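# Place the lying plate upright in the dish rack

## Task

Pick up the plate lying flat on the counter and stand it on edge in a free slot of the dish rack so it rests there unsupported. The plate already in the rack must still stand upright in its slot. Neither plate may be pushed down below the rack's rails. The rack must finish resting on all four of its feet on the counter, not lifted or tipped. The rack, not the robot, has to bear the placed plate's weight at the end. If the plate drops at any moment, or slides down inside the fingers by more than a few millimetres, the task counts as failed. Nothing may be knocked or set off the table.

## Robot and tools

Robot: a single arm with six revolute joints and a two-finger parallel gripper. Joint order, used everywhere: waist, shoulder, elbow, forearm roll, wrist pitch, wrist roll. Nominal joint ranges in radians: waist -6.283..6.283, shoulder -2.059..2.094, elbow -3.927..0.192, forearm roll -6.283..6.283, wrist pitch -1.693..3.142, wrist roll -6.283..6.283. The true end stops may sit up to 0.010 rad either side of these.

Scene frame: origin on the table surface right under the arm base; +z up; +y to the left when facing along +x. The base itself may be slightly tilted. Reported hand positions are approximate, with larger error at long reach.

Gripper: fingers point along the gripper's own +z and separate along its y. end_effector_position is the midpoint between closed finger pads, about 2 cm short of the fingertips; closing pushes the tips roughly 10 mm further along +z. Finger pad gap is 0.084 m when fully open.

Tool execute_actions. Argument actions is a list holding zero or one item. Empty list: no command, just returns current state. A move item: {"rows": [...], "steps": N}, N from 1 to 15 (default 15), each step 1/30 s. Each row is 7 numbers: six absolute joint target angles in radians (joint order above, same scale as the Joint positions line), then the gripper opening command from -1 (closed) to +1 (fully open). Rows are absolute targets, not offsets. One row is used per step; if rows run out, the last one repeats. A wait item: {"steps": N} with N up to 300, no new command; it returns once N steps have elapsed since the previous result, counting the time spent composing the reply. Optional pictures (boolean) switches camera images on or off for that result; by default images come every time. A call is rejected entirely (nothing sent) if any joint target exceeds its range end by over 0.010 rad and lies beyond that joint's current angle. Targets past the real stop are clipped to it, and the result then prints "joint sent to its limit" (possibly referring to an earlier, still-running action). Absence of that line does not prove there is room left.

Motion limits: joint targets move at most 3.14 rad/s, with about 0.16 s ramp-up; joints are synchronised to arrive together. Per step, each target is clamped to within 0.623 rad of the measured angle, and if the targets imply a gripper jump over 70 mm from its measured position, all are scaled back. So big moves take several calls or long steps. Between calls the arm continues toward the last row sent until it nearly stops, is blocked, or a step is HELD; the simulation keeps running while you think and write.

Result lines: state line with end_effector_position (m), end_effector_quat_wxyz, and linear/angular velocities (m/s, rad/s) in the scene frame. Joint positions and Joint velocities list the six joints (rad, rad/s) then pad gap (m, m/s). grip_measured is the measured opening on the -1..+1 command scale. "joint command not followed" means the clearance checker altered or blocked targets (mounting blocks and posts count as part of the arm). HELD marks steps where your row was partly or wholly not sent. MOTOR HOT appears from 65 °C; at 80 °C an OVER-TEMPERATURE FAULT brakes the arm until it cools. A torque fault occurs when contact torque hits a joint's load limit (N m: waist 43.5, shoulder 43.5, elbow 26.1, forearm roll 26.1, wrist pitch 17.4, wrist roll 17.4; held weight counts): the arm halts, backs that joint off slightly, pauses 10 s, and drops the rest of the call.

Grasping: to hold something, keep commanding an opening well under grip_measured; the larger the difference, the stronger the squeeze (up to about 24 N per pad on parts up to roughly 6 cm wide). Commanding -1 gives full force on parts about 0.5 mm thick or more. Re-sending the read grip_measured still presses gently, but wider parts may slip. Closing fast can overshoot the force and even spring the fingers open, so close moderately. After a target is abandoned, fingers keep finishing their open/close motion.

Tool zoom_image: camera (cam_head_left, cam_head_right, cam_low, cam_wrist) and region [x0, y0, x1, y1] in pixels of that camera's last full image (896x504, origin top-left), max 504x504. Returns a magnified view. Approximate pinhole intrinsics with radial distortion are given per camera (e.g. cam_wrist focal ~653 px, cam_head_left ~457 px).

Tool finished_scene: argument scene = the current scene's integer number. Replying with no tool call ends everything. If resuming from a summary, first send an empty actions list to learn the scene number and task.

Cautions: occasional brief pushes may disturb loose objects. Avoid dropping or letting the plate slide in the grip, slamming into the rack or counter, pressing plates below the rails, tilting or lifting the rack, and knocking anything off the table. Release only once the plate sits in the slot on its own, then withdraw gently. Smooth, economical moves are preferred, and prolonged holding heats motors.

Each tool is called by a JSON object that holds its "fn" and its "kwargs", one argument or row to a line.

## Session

{"fn": "execute_actions", "kwargs": {
  "actions": []
}}

Scene clock: 0.00 s of 4942.00 s.
end_effector_position=(+0.0334, +0.5291, +0.2187) grip_measured=+1.00 end_effector_quat_wxyz=(+0.313, +0.617, +0.721, -0.052) end_effector_velocity=(+0.000, +0.000, +0.000) end_effector_angular_velocity=(+0.000, -0.000, -0.001)
Joint positions: [ 1.63   0.38  -1.573 -0.445  1.605  0.204  0.084]
Joint velocities: [-0. -0. -0.  0.  0.  0. -0.]

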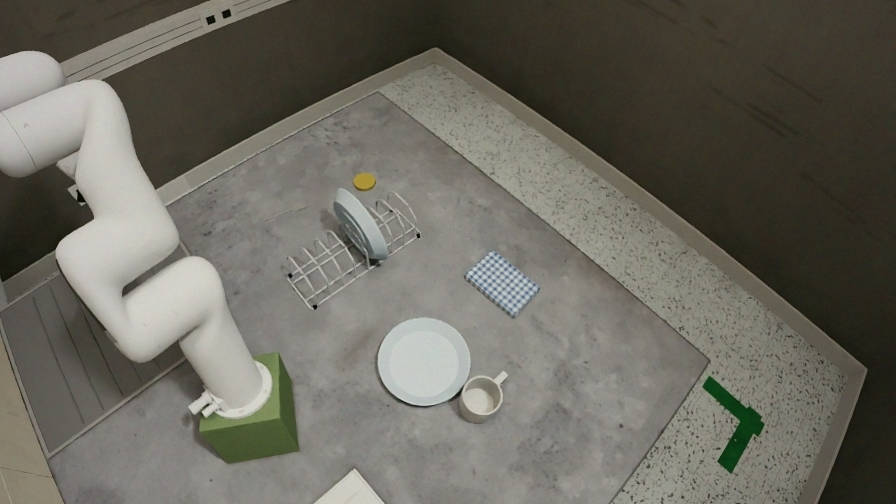

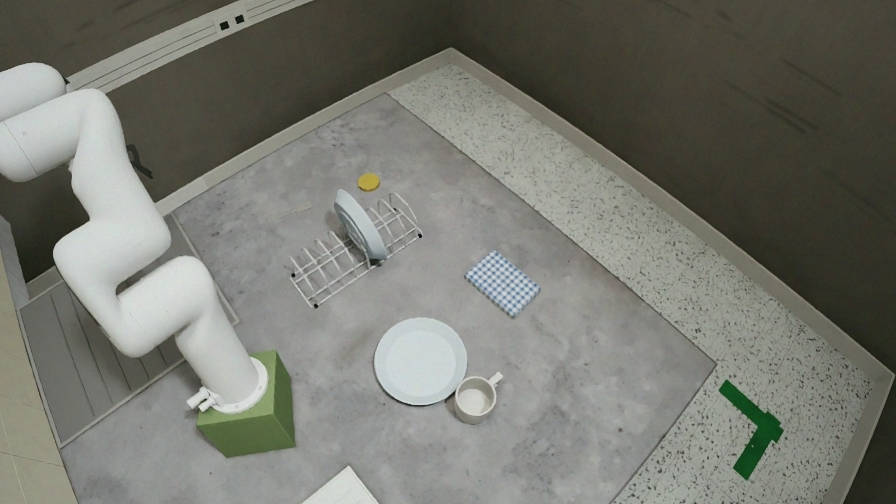

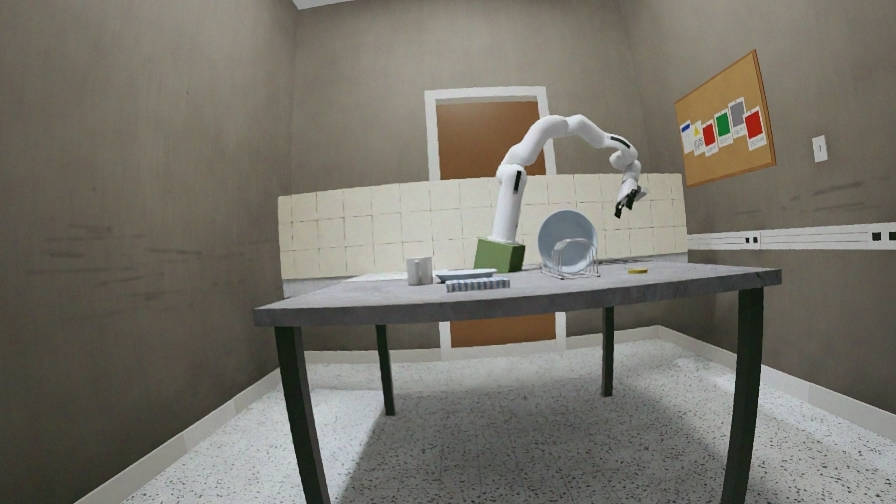

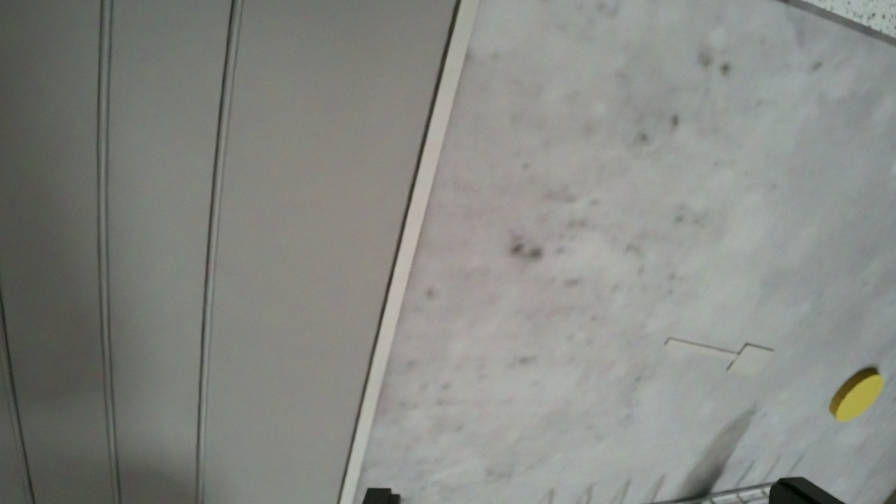

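{"fn": "execute_actions", "kwargs": {
  "actions": [
    {"rows":[[1.4,-0.2,-1.3,-0.2,1.5,0.1,1]],"steps":15}
  ],
  "pictures": false
}}

{"fn": "execute_actions", "kwargs": {
  "actions": [
    {"rows":[[0,-0.5,-1.1,0,1.55,0,1]],"steps":15}
  ],
  "pictures": false
}}

{"fn": "execute_actions", "kwargs": {
  "actions": [
    {"steps":50}
  ]
}}

{"fn": "zoom_image", "kwargs": {
  "camera": "cam_low",
  "region": [400, 190, 620, 300]
}}

{"fn": "zoom_image", "kwargs": {
  "camera": "cam_head_left",
  "region": [270, 170, 530, 430]
}}

Scene clock: 4.60 s of 4942.00 s.
end_effector_position=(+0.1028, +0.4910, +0.3716) grip_measured=+1.00 end_effector_quat_wxyz=(+0.109, +0.735, +0.668, -0.048) end_effector_velocity=(+0.028, -0.019, +0.107) end_effector_angular_velocity=(+0.296, +0.101, -0.116)
Joint positions: [ 1.403 -0.198 -1.311 -0.205  1.503  0.102  0.084]
Joint velocities: [-0.113 -0.347  0.098  0.129 -0.067 -0.058  0.   ]
Steps of this call (steps 1 to 90: nothing new was sent; then 1.10 s passed at rest; steps 91 to 105: all 15 steps of this action). Readings (joint positions):
91: [1.630 0.379 -1.572 -0.445 1.605 0.204]
92: [1.628 0.374 -1.568 -0.442 1.603 0.203]
94: [1.605 0.318 -1.531 -0.414 1.590 0.191]
98: [1.520 0.105 -1.447 -0.329 1.554 0.155]
105: the state above

Scene clock: 5.10 s of 4942.00 s.
end_effector_position=(+0.2682, +0.3630, +0.3892) grip_measured=+1.00 end_effector_quat_wxyz=(+0.097, +0.887, +0.444, -0.081) end_effector_velocity=(+0.340, -0.350, +0.055) end_effector_angular_velocity=(-0.035, -0.193, -1.350)
Joint positions: [ 0.813 -0.395 -1.167 -0.068  1.534  0.034  0.084]
Joint velocities: [-1.438 -0.278  0.183  0.183  0.043 -0.091 -0.   ]
Steps of this call (steps 1 to 15: all 15 steps of this action). Readings (joint positions):
1: [1.400 -0.204 -1.308 -0.202 1.501 0.101]
2: [1.394 -0.206 -1.302 -0.198 1.502 0.099]
4: [1.334 -0.228 -1.275 -0.177 1.508 0.089]
8: [1.144 -0.308 -1.225 -0.126 1.521 0.063]
15: the state above

Scene clock: 6.77 s of 4942.00 s.
end_effector_position=(+0.3815, +0.1278, +0.4362) grip_measured=+1.00 end_effector_quat_wxyz=(+0.108, +0.990, +0.072, -0.048) end_effector_velocity=(+0.000, -0.000, +0.001) end_effector_angular_velocity=(-0.001, -0.002, +0.001)
Joint positions: [ 0.    -0.5   -1.1    0.     1.55  -0.     0.084]
Joint velocities: [-0.    -0.    -0.001 -0.002 -0.    -0.     0.   ]
Steps of this call (steps 1 to 45: the robot went on to your last target; steps 46 to 50: nothing new was sent). Readings (joint positions):
1: [0.765 -0.404 -1.161 -0.062 1.536 0.031]
2: [0.717 -0.413 -1.156 -0.057 1.537 0.028]
4: [0.620 -0.427 -1.146 -0.048 1.539 0.024]
8: [0.426 -0.450 -1.132 -0.032 1.542 0.016]
50: the state above
The arm was judged still, so your last target was given up. Only a new action makes it travel on or press farther. Fingers that are still opening or closing keep moving.

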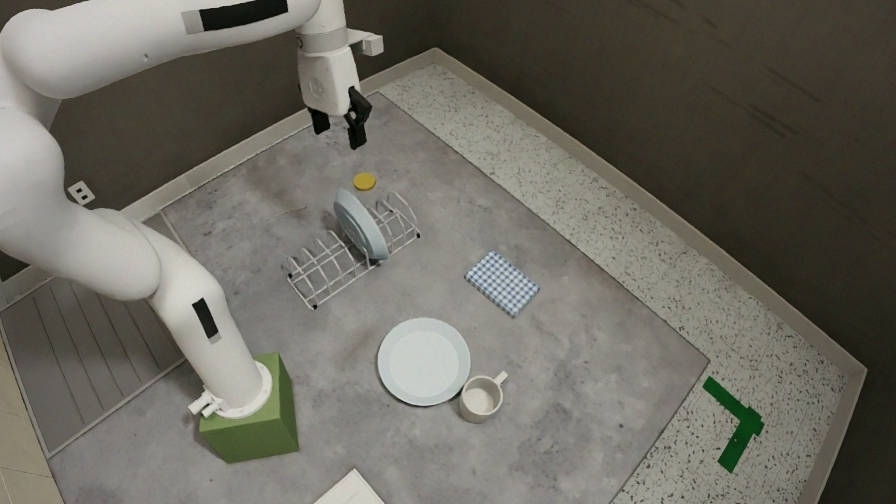

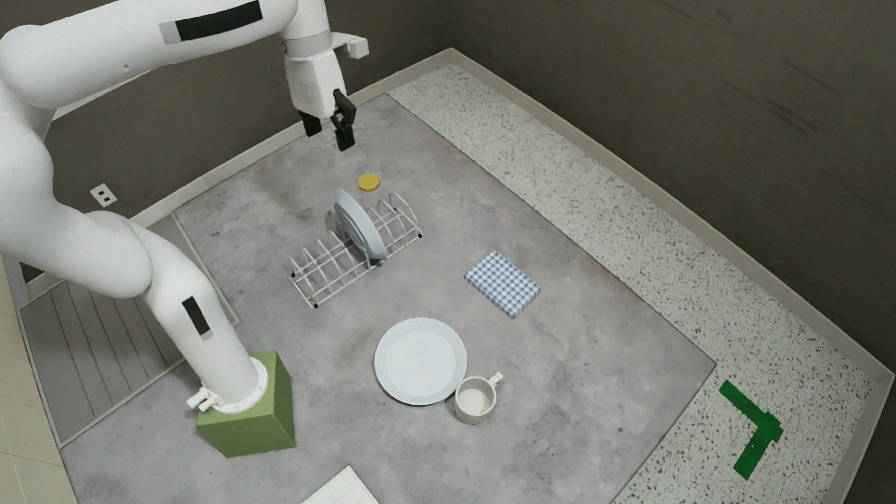

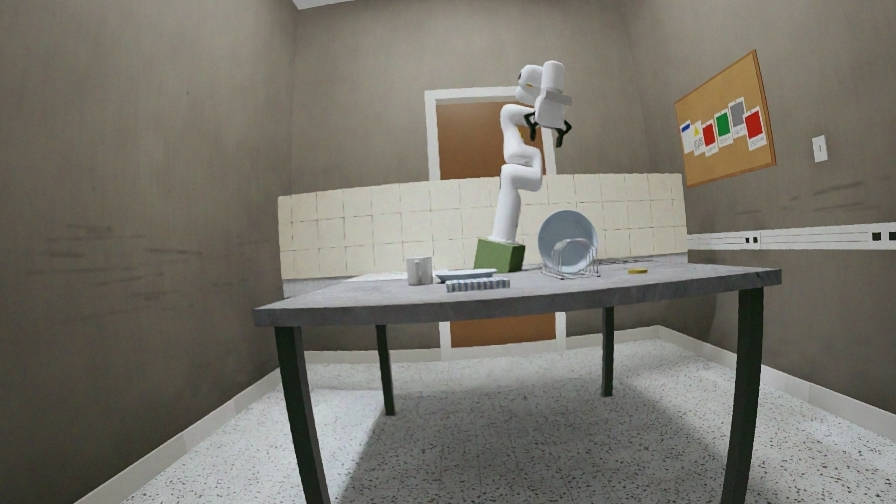

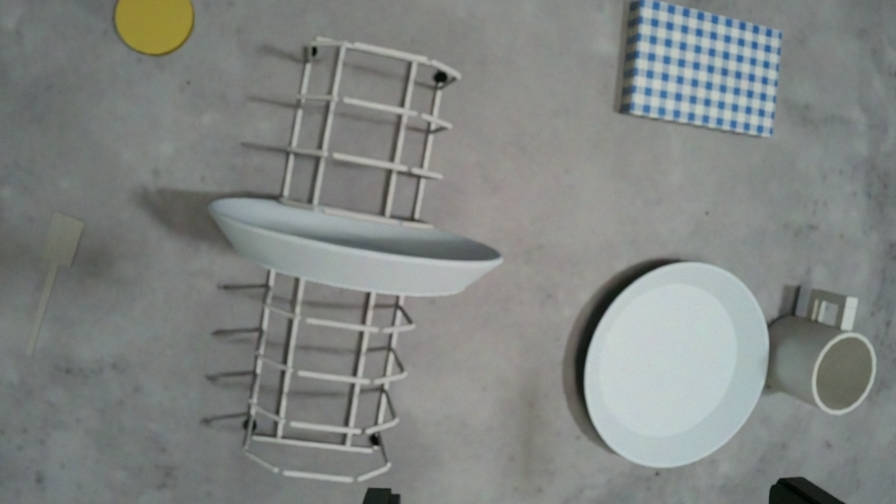

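Region (400, 190, 620, 300) of cam_low's 896x504 image, scaled by 2.291, with more detail than that image has.

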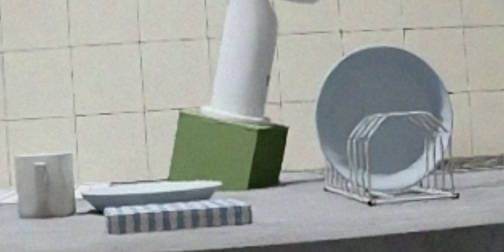

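Region (270, 170, 530, 430) of cam_head_left's 896x504 image, scaled by 1.938, with more detail than that image has.

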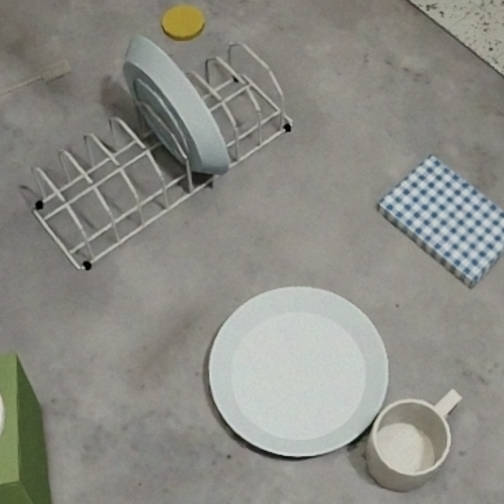

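{"fn": "execute_actions", "kwargs": {
  "actions": [
    {"rows":[[-0.2,-0.4,-0.65,-0.8,1.0,-1.85,-0.3]],"steps":15}
  ],
  "pictures": false
}}

{"fn": "execute_actions", "kwargs": {
  "actions": [
    {"steps":15}
  ],
  "pictures": false
}}

{"fn": "execute_actions", "kwargs": {
  "actions": [
    {"rows":[[-0.08,-0.05,-0.5,-0.95,0.7,-2.05,-0.3]],"steps":15}
  ],
  "pictures": false
}}

{"fn": "execute_actions", "kwargs": {
  "actions": [
    {"rows":[[-0.06,0.02,-0.5,-1,0.66,-2.01,-0.3],[-0.06,0.02,-0.5,-1,0.66,-2.01,-0.3],[-0.045,0.08,-0.5,-1.05,0.63,-1.97,-0.3],[-0.045,0.08,-0.5,-1.05,0.63,-1.97,-0.3],[-0.03,0.14,-0.503,-1.1,0.6,-1.93,-0.3],[-0.03,0.14,-0.503,-1.1,0.6,-1.93,-0.3],[-0.012,0.211,-0.507,-1.161,0.563,-1.883,-0.3]],"steps":15}
  ],
  "pictures": false
}}

{"fn": "execute_actions", "kwargs": {
  "actions": [
    {"steps":15}
  ]
}}

Scene clock: 25.77 s of 4942.00 s.
end_effector_position=(+0.4108, -0.0644, +0.3572) grip_measured=-0.32 end_effector_quat_wxyz=(+0.330, +0.782, +0.488, -0.202) end_effector_velocity=(-0.013, -0.278, -0.148) end_effector_angular_velocity=(-0.948, +2.596, +2.890)
Joint positions: [-0.163 -0.418 -0.732 -0.639  1.103 -0.804  0.03 ]
Joint velocities: [-0.318  0.169  0.739 -1.359 -0.851 -3.052 -0.   ]
Steps of this call (steps 1 to 90: nothing new was sent; then 15.50 s passed at rest; steps 91 to 105: all 15 steps of this action). Readings (joint positions):
91: [-0.000 -0.500 -1.100 -0.000 1.550 -0.000]
92: [-0.002 -0.500 -1.096 -0.007 1.542 -0.009]
94: [-0.021 -0.493 -1.056 -0.071 1.485 -0.073]
98: [-0.075 -0.462 -0.929 -0.260 1.343 -0.261]
105: the state above

Scene clock: 26.27 s of 4942.00 s.
end_effector_position=(+0.4109, -0.0917, +0.3414) grip_measured=-0.32 end_effector_quat_wxyz=(+0.203, +0.375, +0.821, -0.380) end_effector_velocity=(-0.001, -0.001, -0.001) end_effector_angular_velocity=(-0.004, +0.028, +0.021)
Joint positions: [-0.2   -0.4   -0.651 -0.799  1.    -1.848  0.03 ]
Joint velocities: [-0.001  0.001  0.003 -0.004 -0.001 -0.032 -0.   ]
Steps of this call (steps 1 to 15: the robot went on to your last target). Readings (joint positions):
1: [-0.173 -0.413 -0.710 -0.680 1.077 -0.907]
2: [-0.180 -0.409 -0.692 -0.713 1.057 -1.011]
4: [-0.190 -0.404 -0.671 -0.755 1.029 -1.220]
8: [-0.197 -0.402 -0.657 -0.789 1.007 -1.629]
15: the state above

Scene clock: 26.77 s of 4942.00 s.
end_effector_position=(+0.3656, -0.0534, +0.1497) grip_measured=-0.32 end_effector_quat_wxyz=(+0.036, +0.088, +0.921, -0.377) end_effector_velocity=(+0.046, +0.019, +0.011) end_effector_angular_velocity=(+0.045, -0.057, +0.099)
Joint positions: [-0.08  -0.048 -0.495 -0.949  0.703 -2.048  0.03 ]
Joint velocities: [ 0.006 -0.003 -0.062 -0.025 -0.063 -0.041  0.   ]
Steps of this call (steps 1 to 15: all 15 steps of this action). Readings (joint positions):
1: [-0.200 -0.400 -0.651 -0.800 1.000 -1.849]
2: [-0.198 -0.395 -0.649 -0.803 0.993 -1.854]
4: [-0.178 -0.341 -0.633 -0.829 0.941 -1.887]
8: [-0.133 -0.204 -0.566 -0.884 0.832 -1.961]
15: the state above

Scene clock: 27.27 s of 4942.00 s.
end_effector_position=(+0.3339, -0.0308, +0.0621) grip_measured=-0.32 end_effector_quat_wxyz=(+0.000, +0.001, +0.934, -0.357) end_effector_velocity=(+0.035, +0.009, +0.013) end_effector_angular_velocity=(+0.016, -0.076, +0.012)
Joint positions: [-0.012  0.21  -0.508 -1.16   0.563 -1.883  0.03 ]
Joint velocities: [-0.003 -0.031 -0.042 -0.002 -0.007  0.005  0.   ]
Steps of this call (steps 1 to 15: all 15 steps of this action). Readings (joint positions):
1: [-0.080 -0.049 -0.498 -0.950 0.701 -2.049]
2: [-0.079 -0.045 -0.502 -0.955 0.696 -2.044]
4: [-0.065 -0.000 -0.508 -0.991 0.668 -2.015]
8: [-0.032 0.131 -0.502 -1.093 0.605 -1.936]
15: the state above

Scene clock: 27.77 s of 4942.00 s.
end_effector_position=(+0.3334, -0.0308, +0.0617) grip_measured=-0.32 end_effector_quat_wxyz=(-0.000, +0.000, +0.934, -0.357) end_effector_velocity=(-0.001, -0.000, -0.001) end_effector_angular_velocity=(-0.000, +0.002, -0.003)
Joint positions: [-0.012  0.211 -0.507 -1.161  0.563 -1.883  0.03 ]
Joint velocities: [-0.     0.001  0.001  0.002  0.     0.001  0.   ]
Steps of this call (steps 1 to 15: the robot went on to your last target). Readings (joint positions):
1: [-0.012 0.209 -0.509 -1.160 0.563 -1.883]
2: [-0.012 0.209 -0.509 -1.160 0.563 -1.883]
4: [-0.012 0.209 -0.508 -1.161 0.563 -1.883]
8: [-0.012 0.210 -0.507 -1.161 0.563 -1.883]
15: the state above
The arm was judged still, so your last target was given up. Only a new action makes it travel on or press farther. Fingers that are still opening or closing keep moving.

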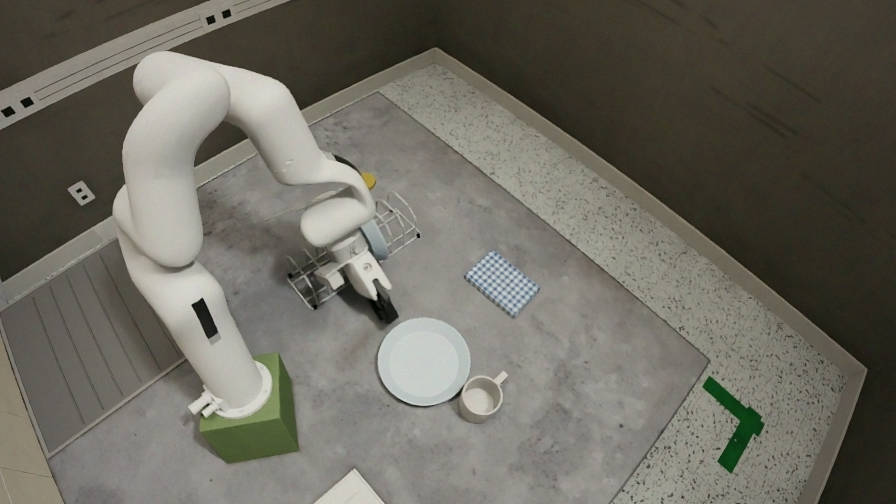

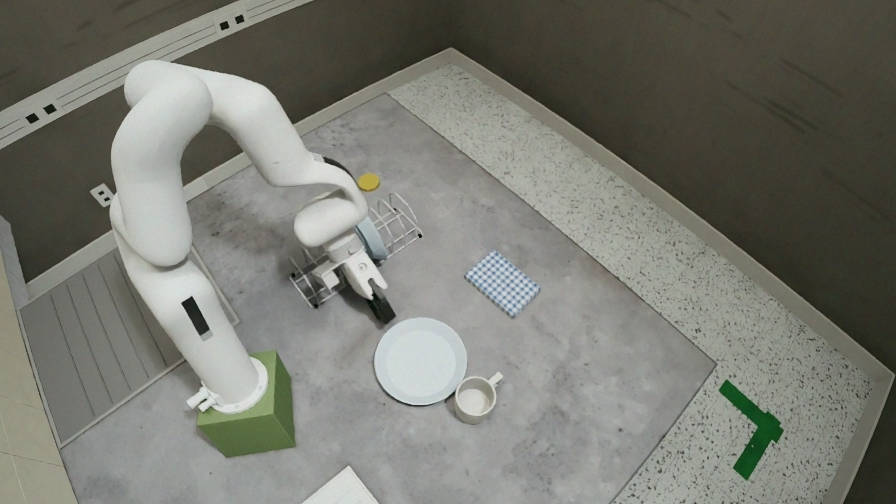

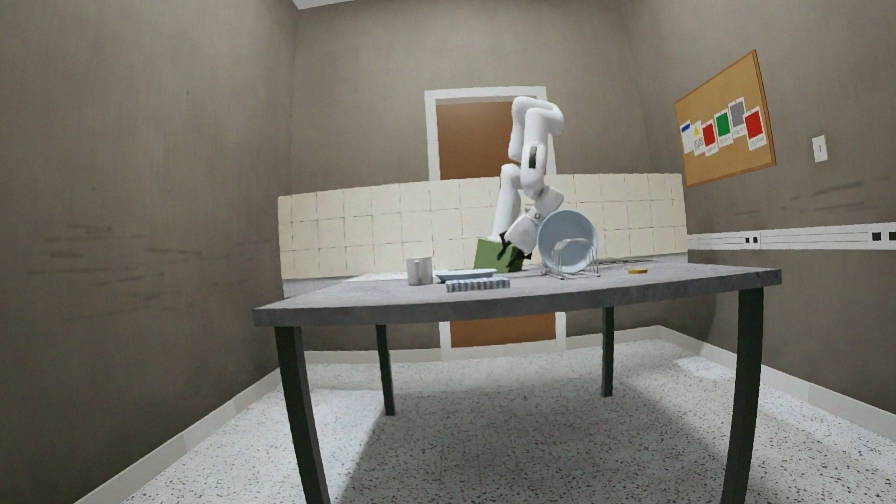

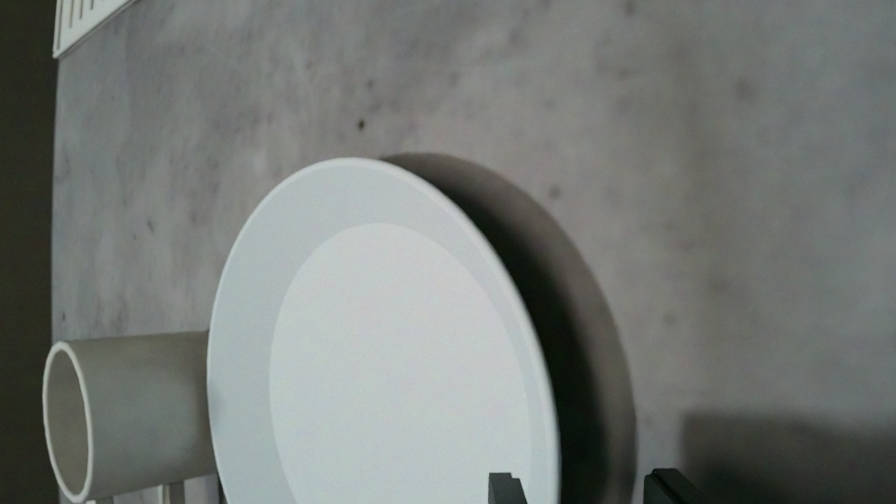

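{"fn": "execute_actions", "kwargs": {
  "actions": []
}}

{"fn": "execute_actions", "kwargs": {
  "actions": [
    {"rows":[[-0.024,0.233,-0.517,-1.192,0.556,-1.861,-0.3],[-0.036,0.256,-0.526,-1.222,0.55,-1.838,-0.3],[-0.048,0.278,-0.536,-1.253,0.544,-1.816,-0.3],[-0.06,0.301,-0.545,-1.284,0.537,-1.793,-0.3],[-0.071,0.323,-0.555,-1.315,0.531,-1.771,-0.3],[-0.083,0.346,-0.565,-1.345,0.524,-1.749,-0.3],[-0.095,0.368,-0.574,-1.376,0.518,-1.726,-0.3],[-0.107,0.391,-0.584,-1.407,0.5115,-1.704,-0.3]],"steps":15}
  ]
}}

{"fn": "zoom_image", "kwargs": {
  "camera": "cam_low",
  "region": [200,100,700,500]
}}

Scene clock: 36.00 s of 4942.00 s.
end_effector_position=(+0.3333, -0.0308, +0.0617) grip_measured=-0.32 end_effector_quat_wxyz=(-0.000, +0.000, +0.934, -0.357) end_effector_velocity=(-0.000, -0.000, +0.000) end_effector_angular_velocity=(-0.001, +0.001, +0.001)
Joint positions: [-0.012  0.211 -0.507 -1.161  0.563 -1.883  0.03 ]
Joint velocities: [ 0.    -0.     0.    -0.001  0.001  0.    -0.   ]
Steps of this call (steps 1 to 90: nothing new was sent; then 5.23 s passed at rest). Readings (joint positions):
1: [-0.012 0.211 -0.507 -1.161 0.563 -1.883]
2: [-0.012 0.211 -0.507 -1.161 0.563 -1.883]
4: [-0.012 0.211 -0.507 -1.161 0.563 -1.883]
8: [-0.012 0.211 -0.507 -1.161 0.563 -1.883]
90: the state above

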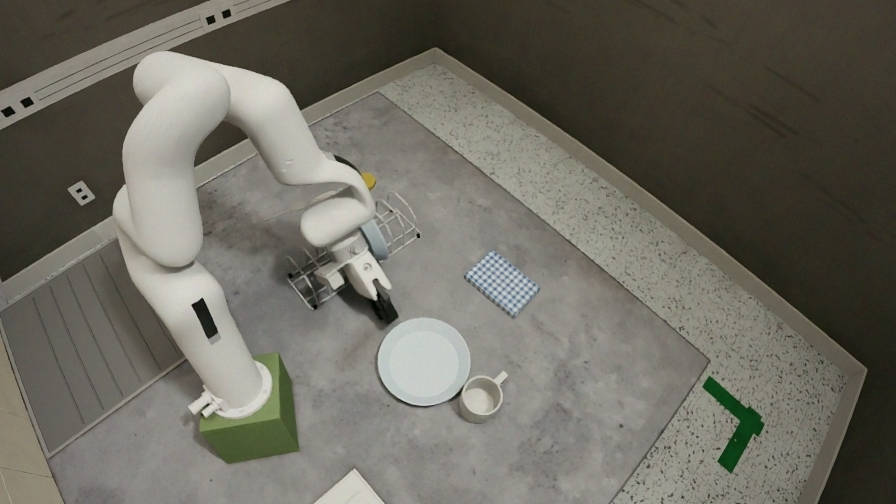

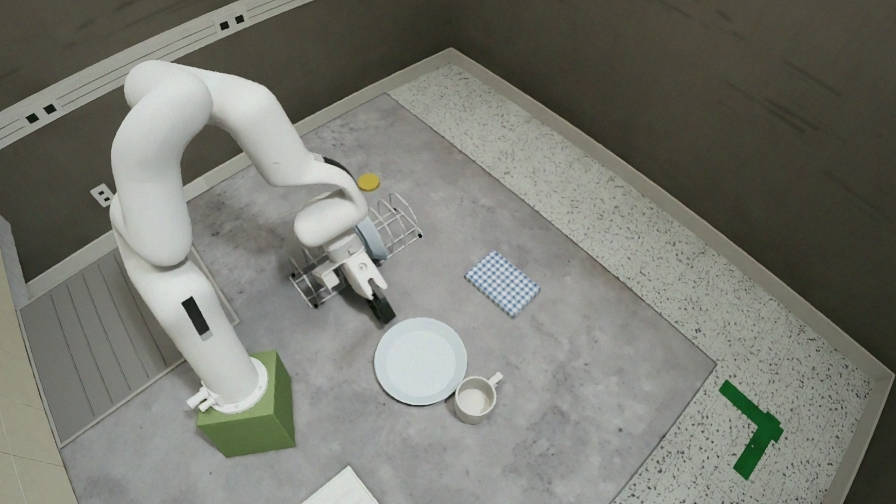

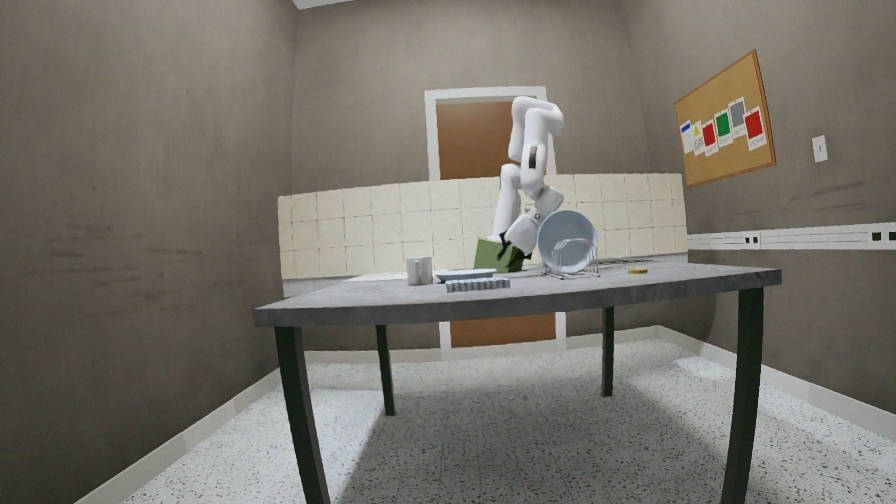

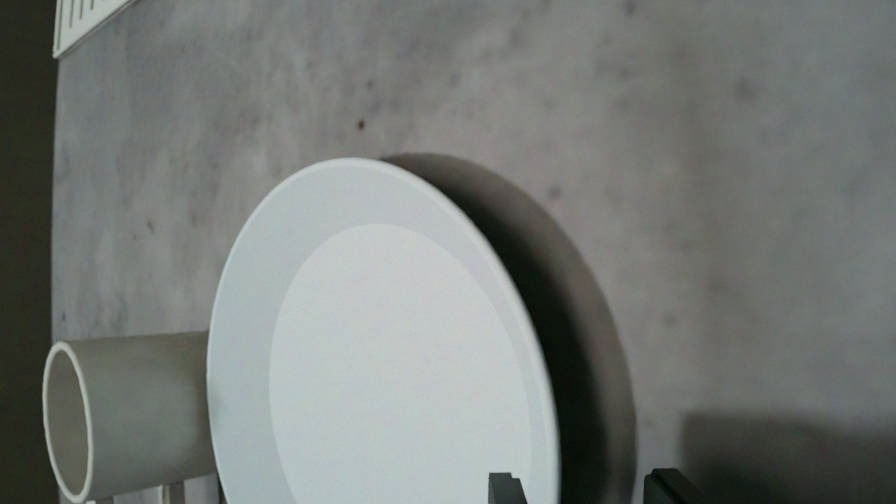

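Scene clock: 36.50 s of 4942.00 s.
end_effector_position=(+0.3336, -0.0654, +0.0275) grip_measured=-0.34 end_effector_quat_wxyz=(+0.003, +0.002, +0.933, -0.360) end_effector_velocity=(-0.001, +0.003, -0.003) end_effector_angular_velocity=(+0.008, +0.001, +0.004)
Joint positions: [-0.109  0.384 -0.585 -1.406  0.518 -1.705  0.029]
Joint velocities: [ 0.003  0.006  0.    -0.008 -0.008  0.009 -0.002]
Steps of this call (steps 1 to 15: all 15 steps of this action). Readings (joint positions):
1: [-0.012 0.211 -0.507 -1.161 0.563 -1.883]
2: [-0.014 0.215 -0.509 -1.168 0.561 -1.877]
4: [-0.029 0.242 -0.522 -1.206 0.553 -1.849]
8: [-0.074 0.328 -0.557 -1.320 0.530 -1.767]
15: the state above

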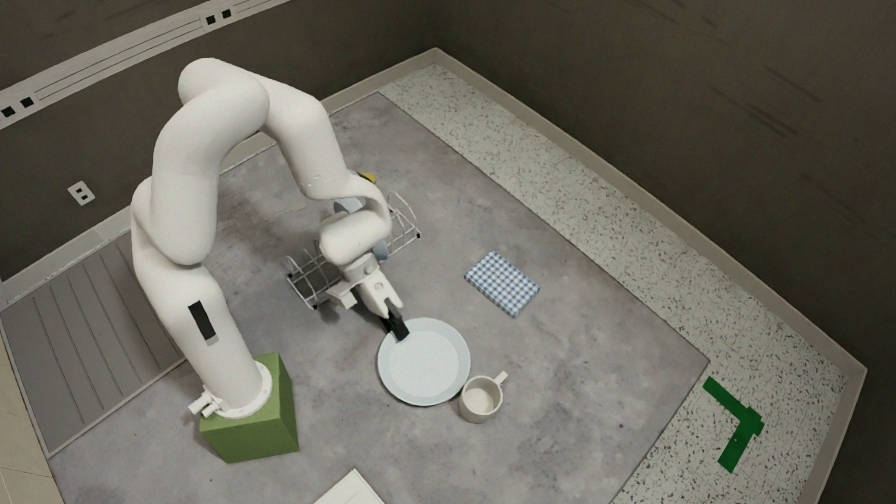

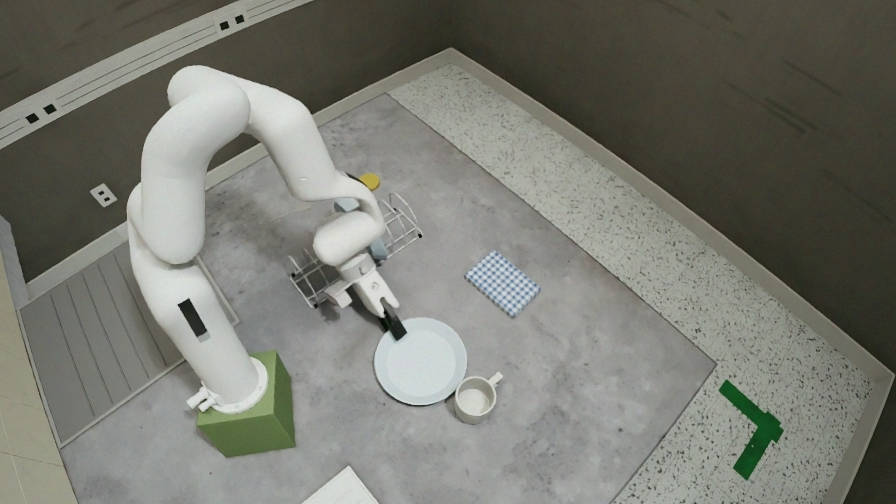

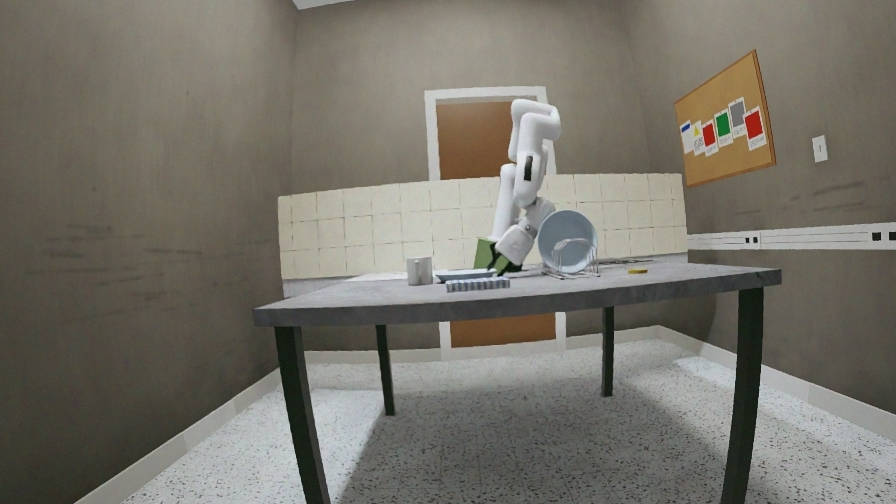

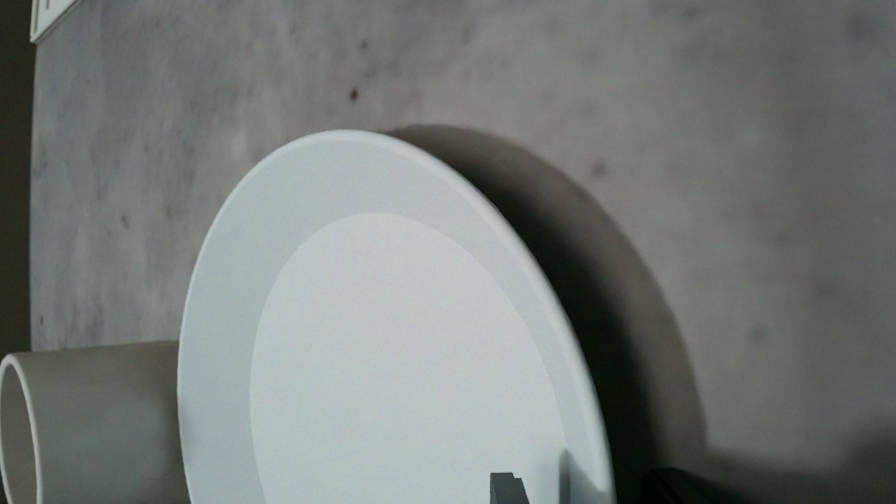

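Region (200, 100, 700, 500) of cam_low's 896x504 image, scaled by 1.008, with more detail than that image has; it fills the top 403 rows of this view, and the rest is white.

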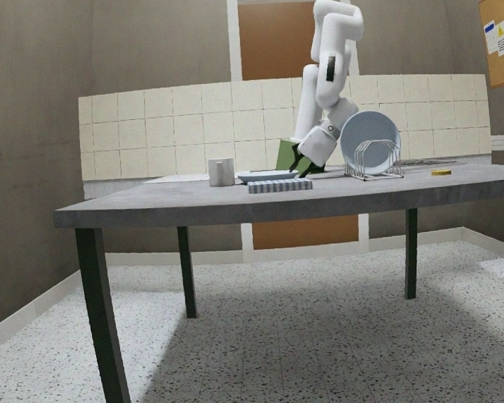

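{"fn": "execute_actions", "kwargs": {
  "actions": [
    {"rows":[[-0.108,0.385,-0.584,-1.407,0.514,-1.704,-0.4],[-0.108,0.384,-0.584,-1.407,0.514,-1.704,-0.47],[-0.108,0.383,-0.584,-1.407,0.514,-1.704,-0.54],[-0.108,0.382,-0.584,-1.407,0.514,-1.704,-0.6],[-0.108,0.381,-0.584,-1.407,0.514,-1.704,-0.66],[-0.108,0.38,-0.584,-1.407,0.514,-1.704,-0.72],[-0.108,0.379,-0.584,-1.407,0.514,-1.704,-0.78],[-0.108,0.378,-0.584,-1.407,0.514,-1.704,-0.84],[-0.108,0.378,-0.584,-1.407,0.514,-1.704,-0.88],[-0.108,0.378,-0.584,-1.407,0.514,-1.704,-0.92],[-0.108,0.378,-0.584,-1.407,0.514,-1.704,-0.96],[-0.108,0.378,-0.584,-1.407,0.514,-1.704,-1]],"steps":15}
  ],
  "pictures": false
}}

{"fn": "execute_actions", "kwargs": {
  "actions": [
    {"rows":[[-0.108,0.378,-0.584,-1.407,0.514,-1.704,-1],[-0.108,0.378,-0.584,-1.407,0.514,-1.704,-1],[-0.108,0.374,-0.584,-1.407,0.514,-1.704,-1],[-0.108,0.368,-0.584,-1.407,0.514,-1.704,-1],[-0.108,0.36,-0.584,-1.407,0.514,-1.704,-1],[-0.108,0.35,-0.584,-1.407,0.514,-1.704,-1],[-0.108,0.34,-0.584,-1.407,0.514,-1.704,-1],[-0.108,0.33,-0.584,-1.407,0.514,-1.704,-1],[-0.108,0.32,-0.584,-1.407,0.514,-1.704,-1],[-0.108,0.31,-0.584,-1.407,0.514,-1.704,-1],[-0.108,0.30,-0.584,-1.407,0.514,-1.704,-1]],"steps":15}
  ]
}}

{"fn": "zoom_image", "kwargs": {
  "camera": "cam_low",
  "region": [400,180,640,310]
}}

Scene clock: 41.77 s of 4942.00 s.
end_effector_position=(+0.3338, -0.0635, +0.0275) grip_measured=-0.89 end_effector_quat_wxyz=(+0.004, +0.001, +0.934, -0.358) end_effector_velocity=(+0.009, -0.001, +0.005) end_effector_angular_velocity=(-0.006, -0.018, +0.004)
Joint positions: [-0.107  0.38  -0.582 -1.407  0.513 -1.704  0.005]
Joint velocities: [-0.002 -0.011 -0.009 -0.002  0.006 -0.001 -0.   ]
Steps of this call (steps 1 to 15: the robot went on to your last target; steps 16 to 100: nothing new was sent; then 1.43 s passed at rest; steps 101 to 115: all 15 steps of this action). Readings (joint positions):
101: [-0.107 0.385 -0.584 -1.407 0.519 -1.704]
102: [-0.106 0.385 -0.584 -1.407 0.516 -1.704]
104: [-0.106 0.386 -0.582 -1.407 0.512 -1.704]
108: [-0.107 0.386 -0.577 -1.407 0.511 -1.704]
115: the state above

Scene clock: 42.27 s of 4942.00 s.
end_effector_position=(+0.3648, -0.0566, +0.0524) grip_measured=-0.89 end_effector_quat_wxyz=(+0.046, +0.007, +0.934, -0.356) end_effector_velocity=(+0.000, -0.000, +0.005) end_effector_angular_velocity=(-0.004, -0.010, -0.001)
Joint positions: [-0.108  0.3   -0.586 -1.407  0.513 -1.704  0.005]
Joint velocities: [-0.001 -0.021  0.011  0.001  0.005  0.001  0.   ]
Steps of this call (steps 1 to 15: all 15 steps of this action). Readings (joint positions):
1: [-0.108 0.380 -0.583 -1.407 0.513 -1.704]
2: [-0.108 0.380 -0.583 -1.407 0.513 -1.704]
4: [-0.108 0.378 -0.583 -1.407 0.513 -1.704]
8: [-0.108 0.354 -0.583 -1.407 0.512 -1.704]
15: the state above

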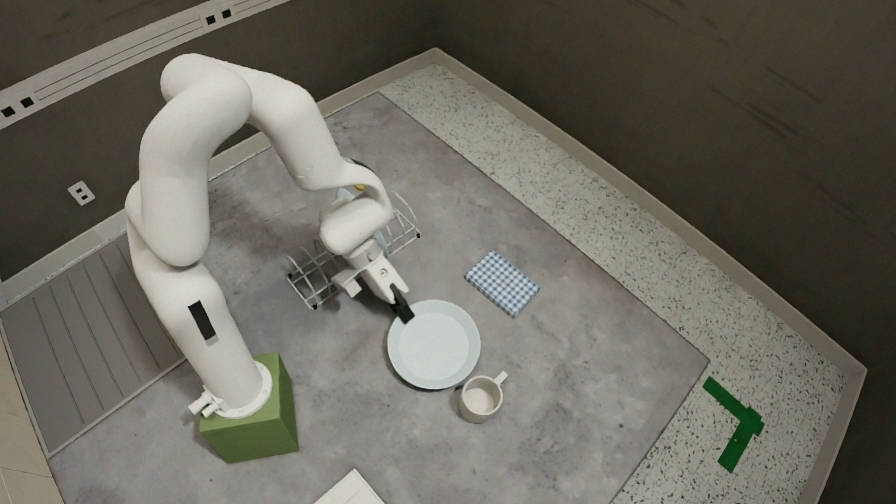

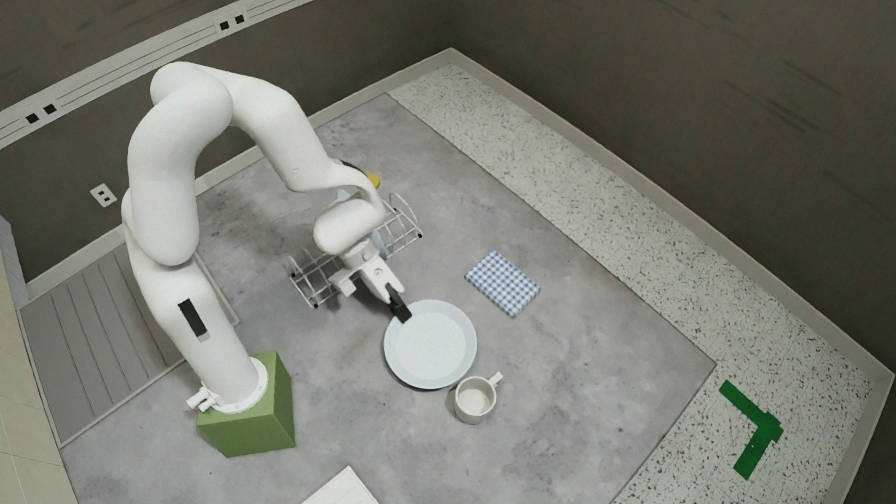

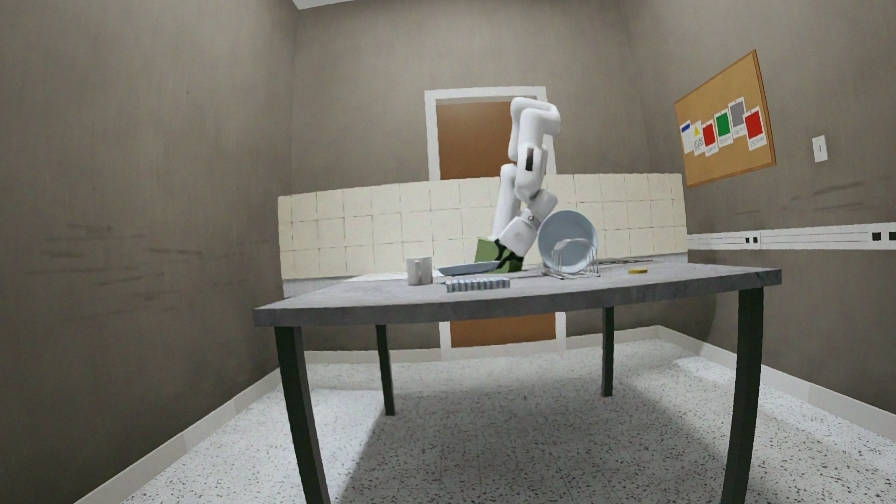

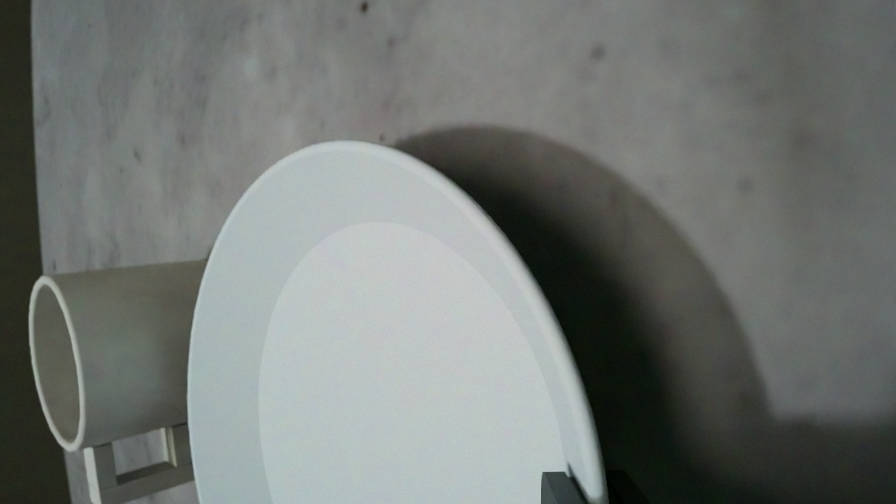

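Region (400, 180, 640, 310) of cam_low's 896x504 image, scaled by 2.100, with more detail than that image has; it fills the top 273 rows of this view, and the rest is white.

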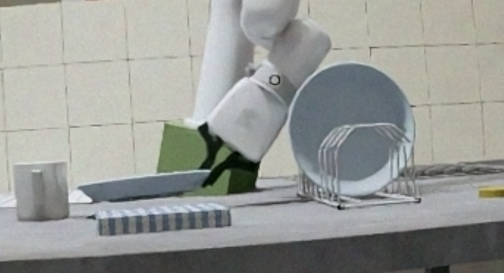

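{"fn": "execute_actions", "kwargs": {
  "actions": [
    {"rows":[[-0.1,0.293,-0.578,-1.387,0.518,-1.719,-1],[-0.092,0.285,-0.571,-1.366,0.522,-1.734,-1],[-0.084,0.278,-0.565,-1.346,0.526,-1.749,-1],[-0.076,0.27,-0.558,-1.325,0.53,-1.764,-1],[-0.068,0.263,-0.552,-1.305,0.534,-1.779,-1],[-0.06,0.255,-0.545,-1.284,0.538,-1.794,-1],[-0.052,0.248,-0.539,-1.264,0.543,-1.809,-1],[-0.044,0.24,-0.533,-1.243,0.547,-1.824,-1],[-0.036,0.233,-0.526,-1.222,0.551,-1.838,-1],[-0.028,0.226,-0.52,-1.202,0.555,-1.853,-1],[-0.02,0.218,-0.513,-1.181,0.559,-1.868,-1],[-0.012,0.211,-0.507,-1.161,0.563,-1.883,-1]],"steps":15}
  ]
}}

{"fn": "zoom_image", "kwargs": {
  "camera": "cam_low",
  "region": [400,180,640,310]
}}

Scene clock: 46.83 s of 4942.00 s.
end_effector_position=(+0.3341, -0.0312, +0.0614) grip_measured=-0.89 end_effector_quat_wxyz=(+0.001, +0.000, +0.934, -0.357) end_effector_velocity=(-0.029, +0.020, +0.005) end_effector_angular_velocity=(+0.006, +0.079, -0.010)
Joint positions: [-0.014  0.213 -0.508 -1.168  0.561 -1.877  0.005]
Joint velocities: [ 0.076 -0.067  0.064  0.184  0.035 -0.136 -0.   ]
Steps of this call (steps 1 to 15: the robot went on to your last target; steps 16 to 100: nothing new was sent; then 0.73 s passed at rest; steps 101 to 115: all 15 steps of this action). Readings (joint positions):
101: [-0.108 0.300 -0.584 -1.407 0.514 -1.704]
102: [-0.106 0.298 -0.583 -1.401 0.515 -1.709]
104: [-0.096 0.289 -0.574 -1.374 0.521 -1.728]
108: [-0.065 0.260 -0.549 -1.296 0.536 -1.785]
115: the state above

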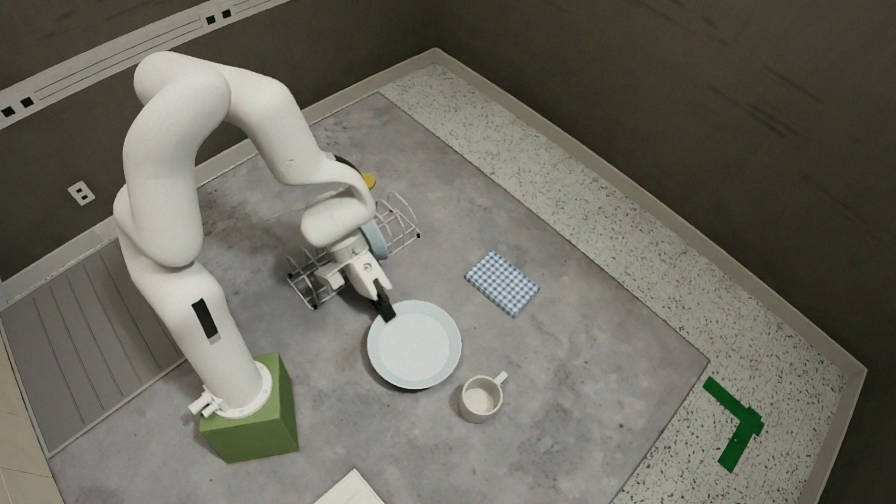

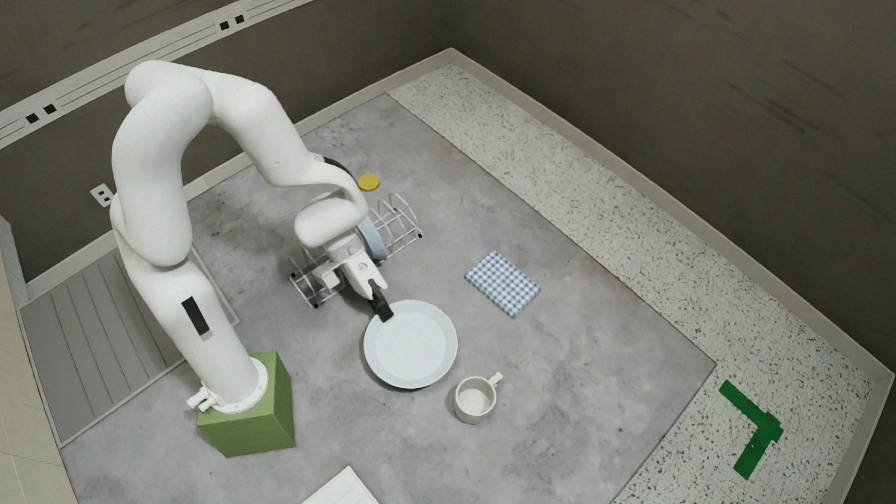

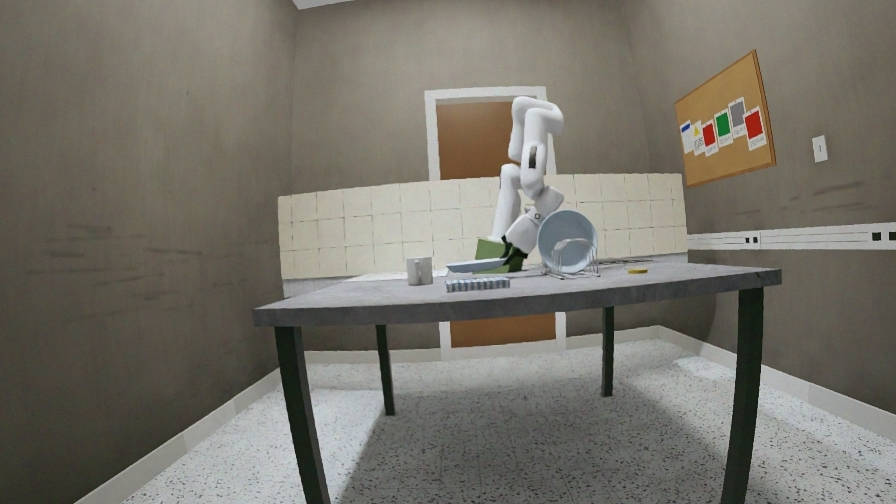

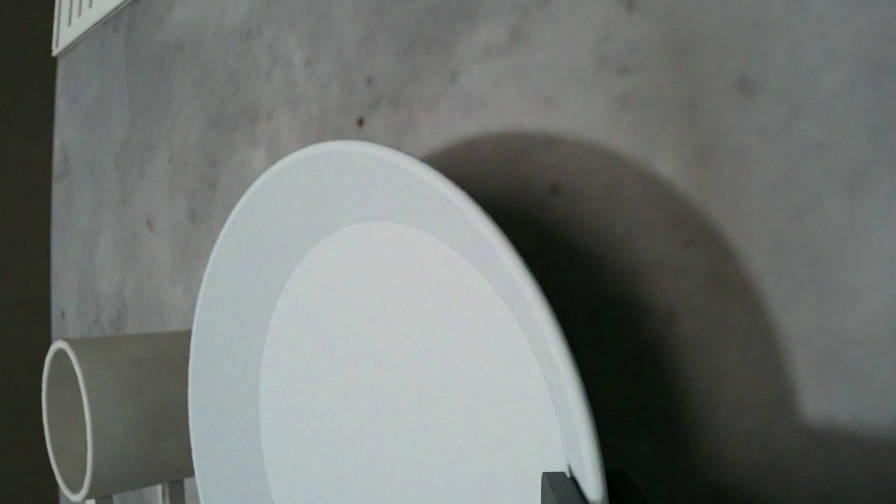

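Region (400, 180, 640, 310) of cam_low's 896x504 image, scaled by 2.100, with more detail than that image has; it fills the top 273 rows of this view, and the rest is white.

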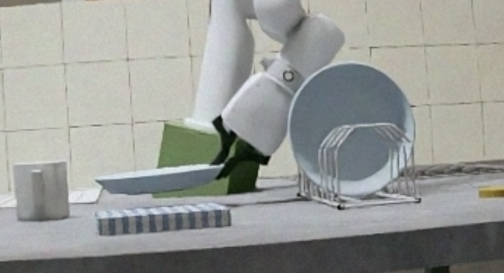

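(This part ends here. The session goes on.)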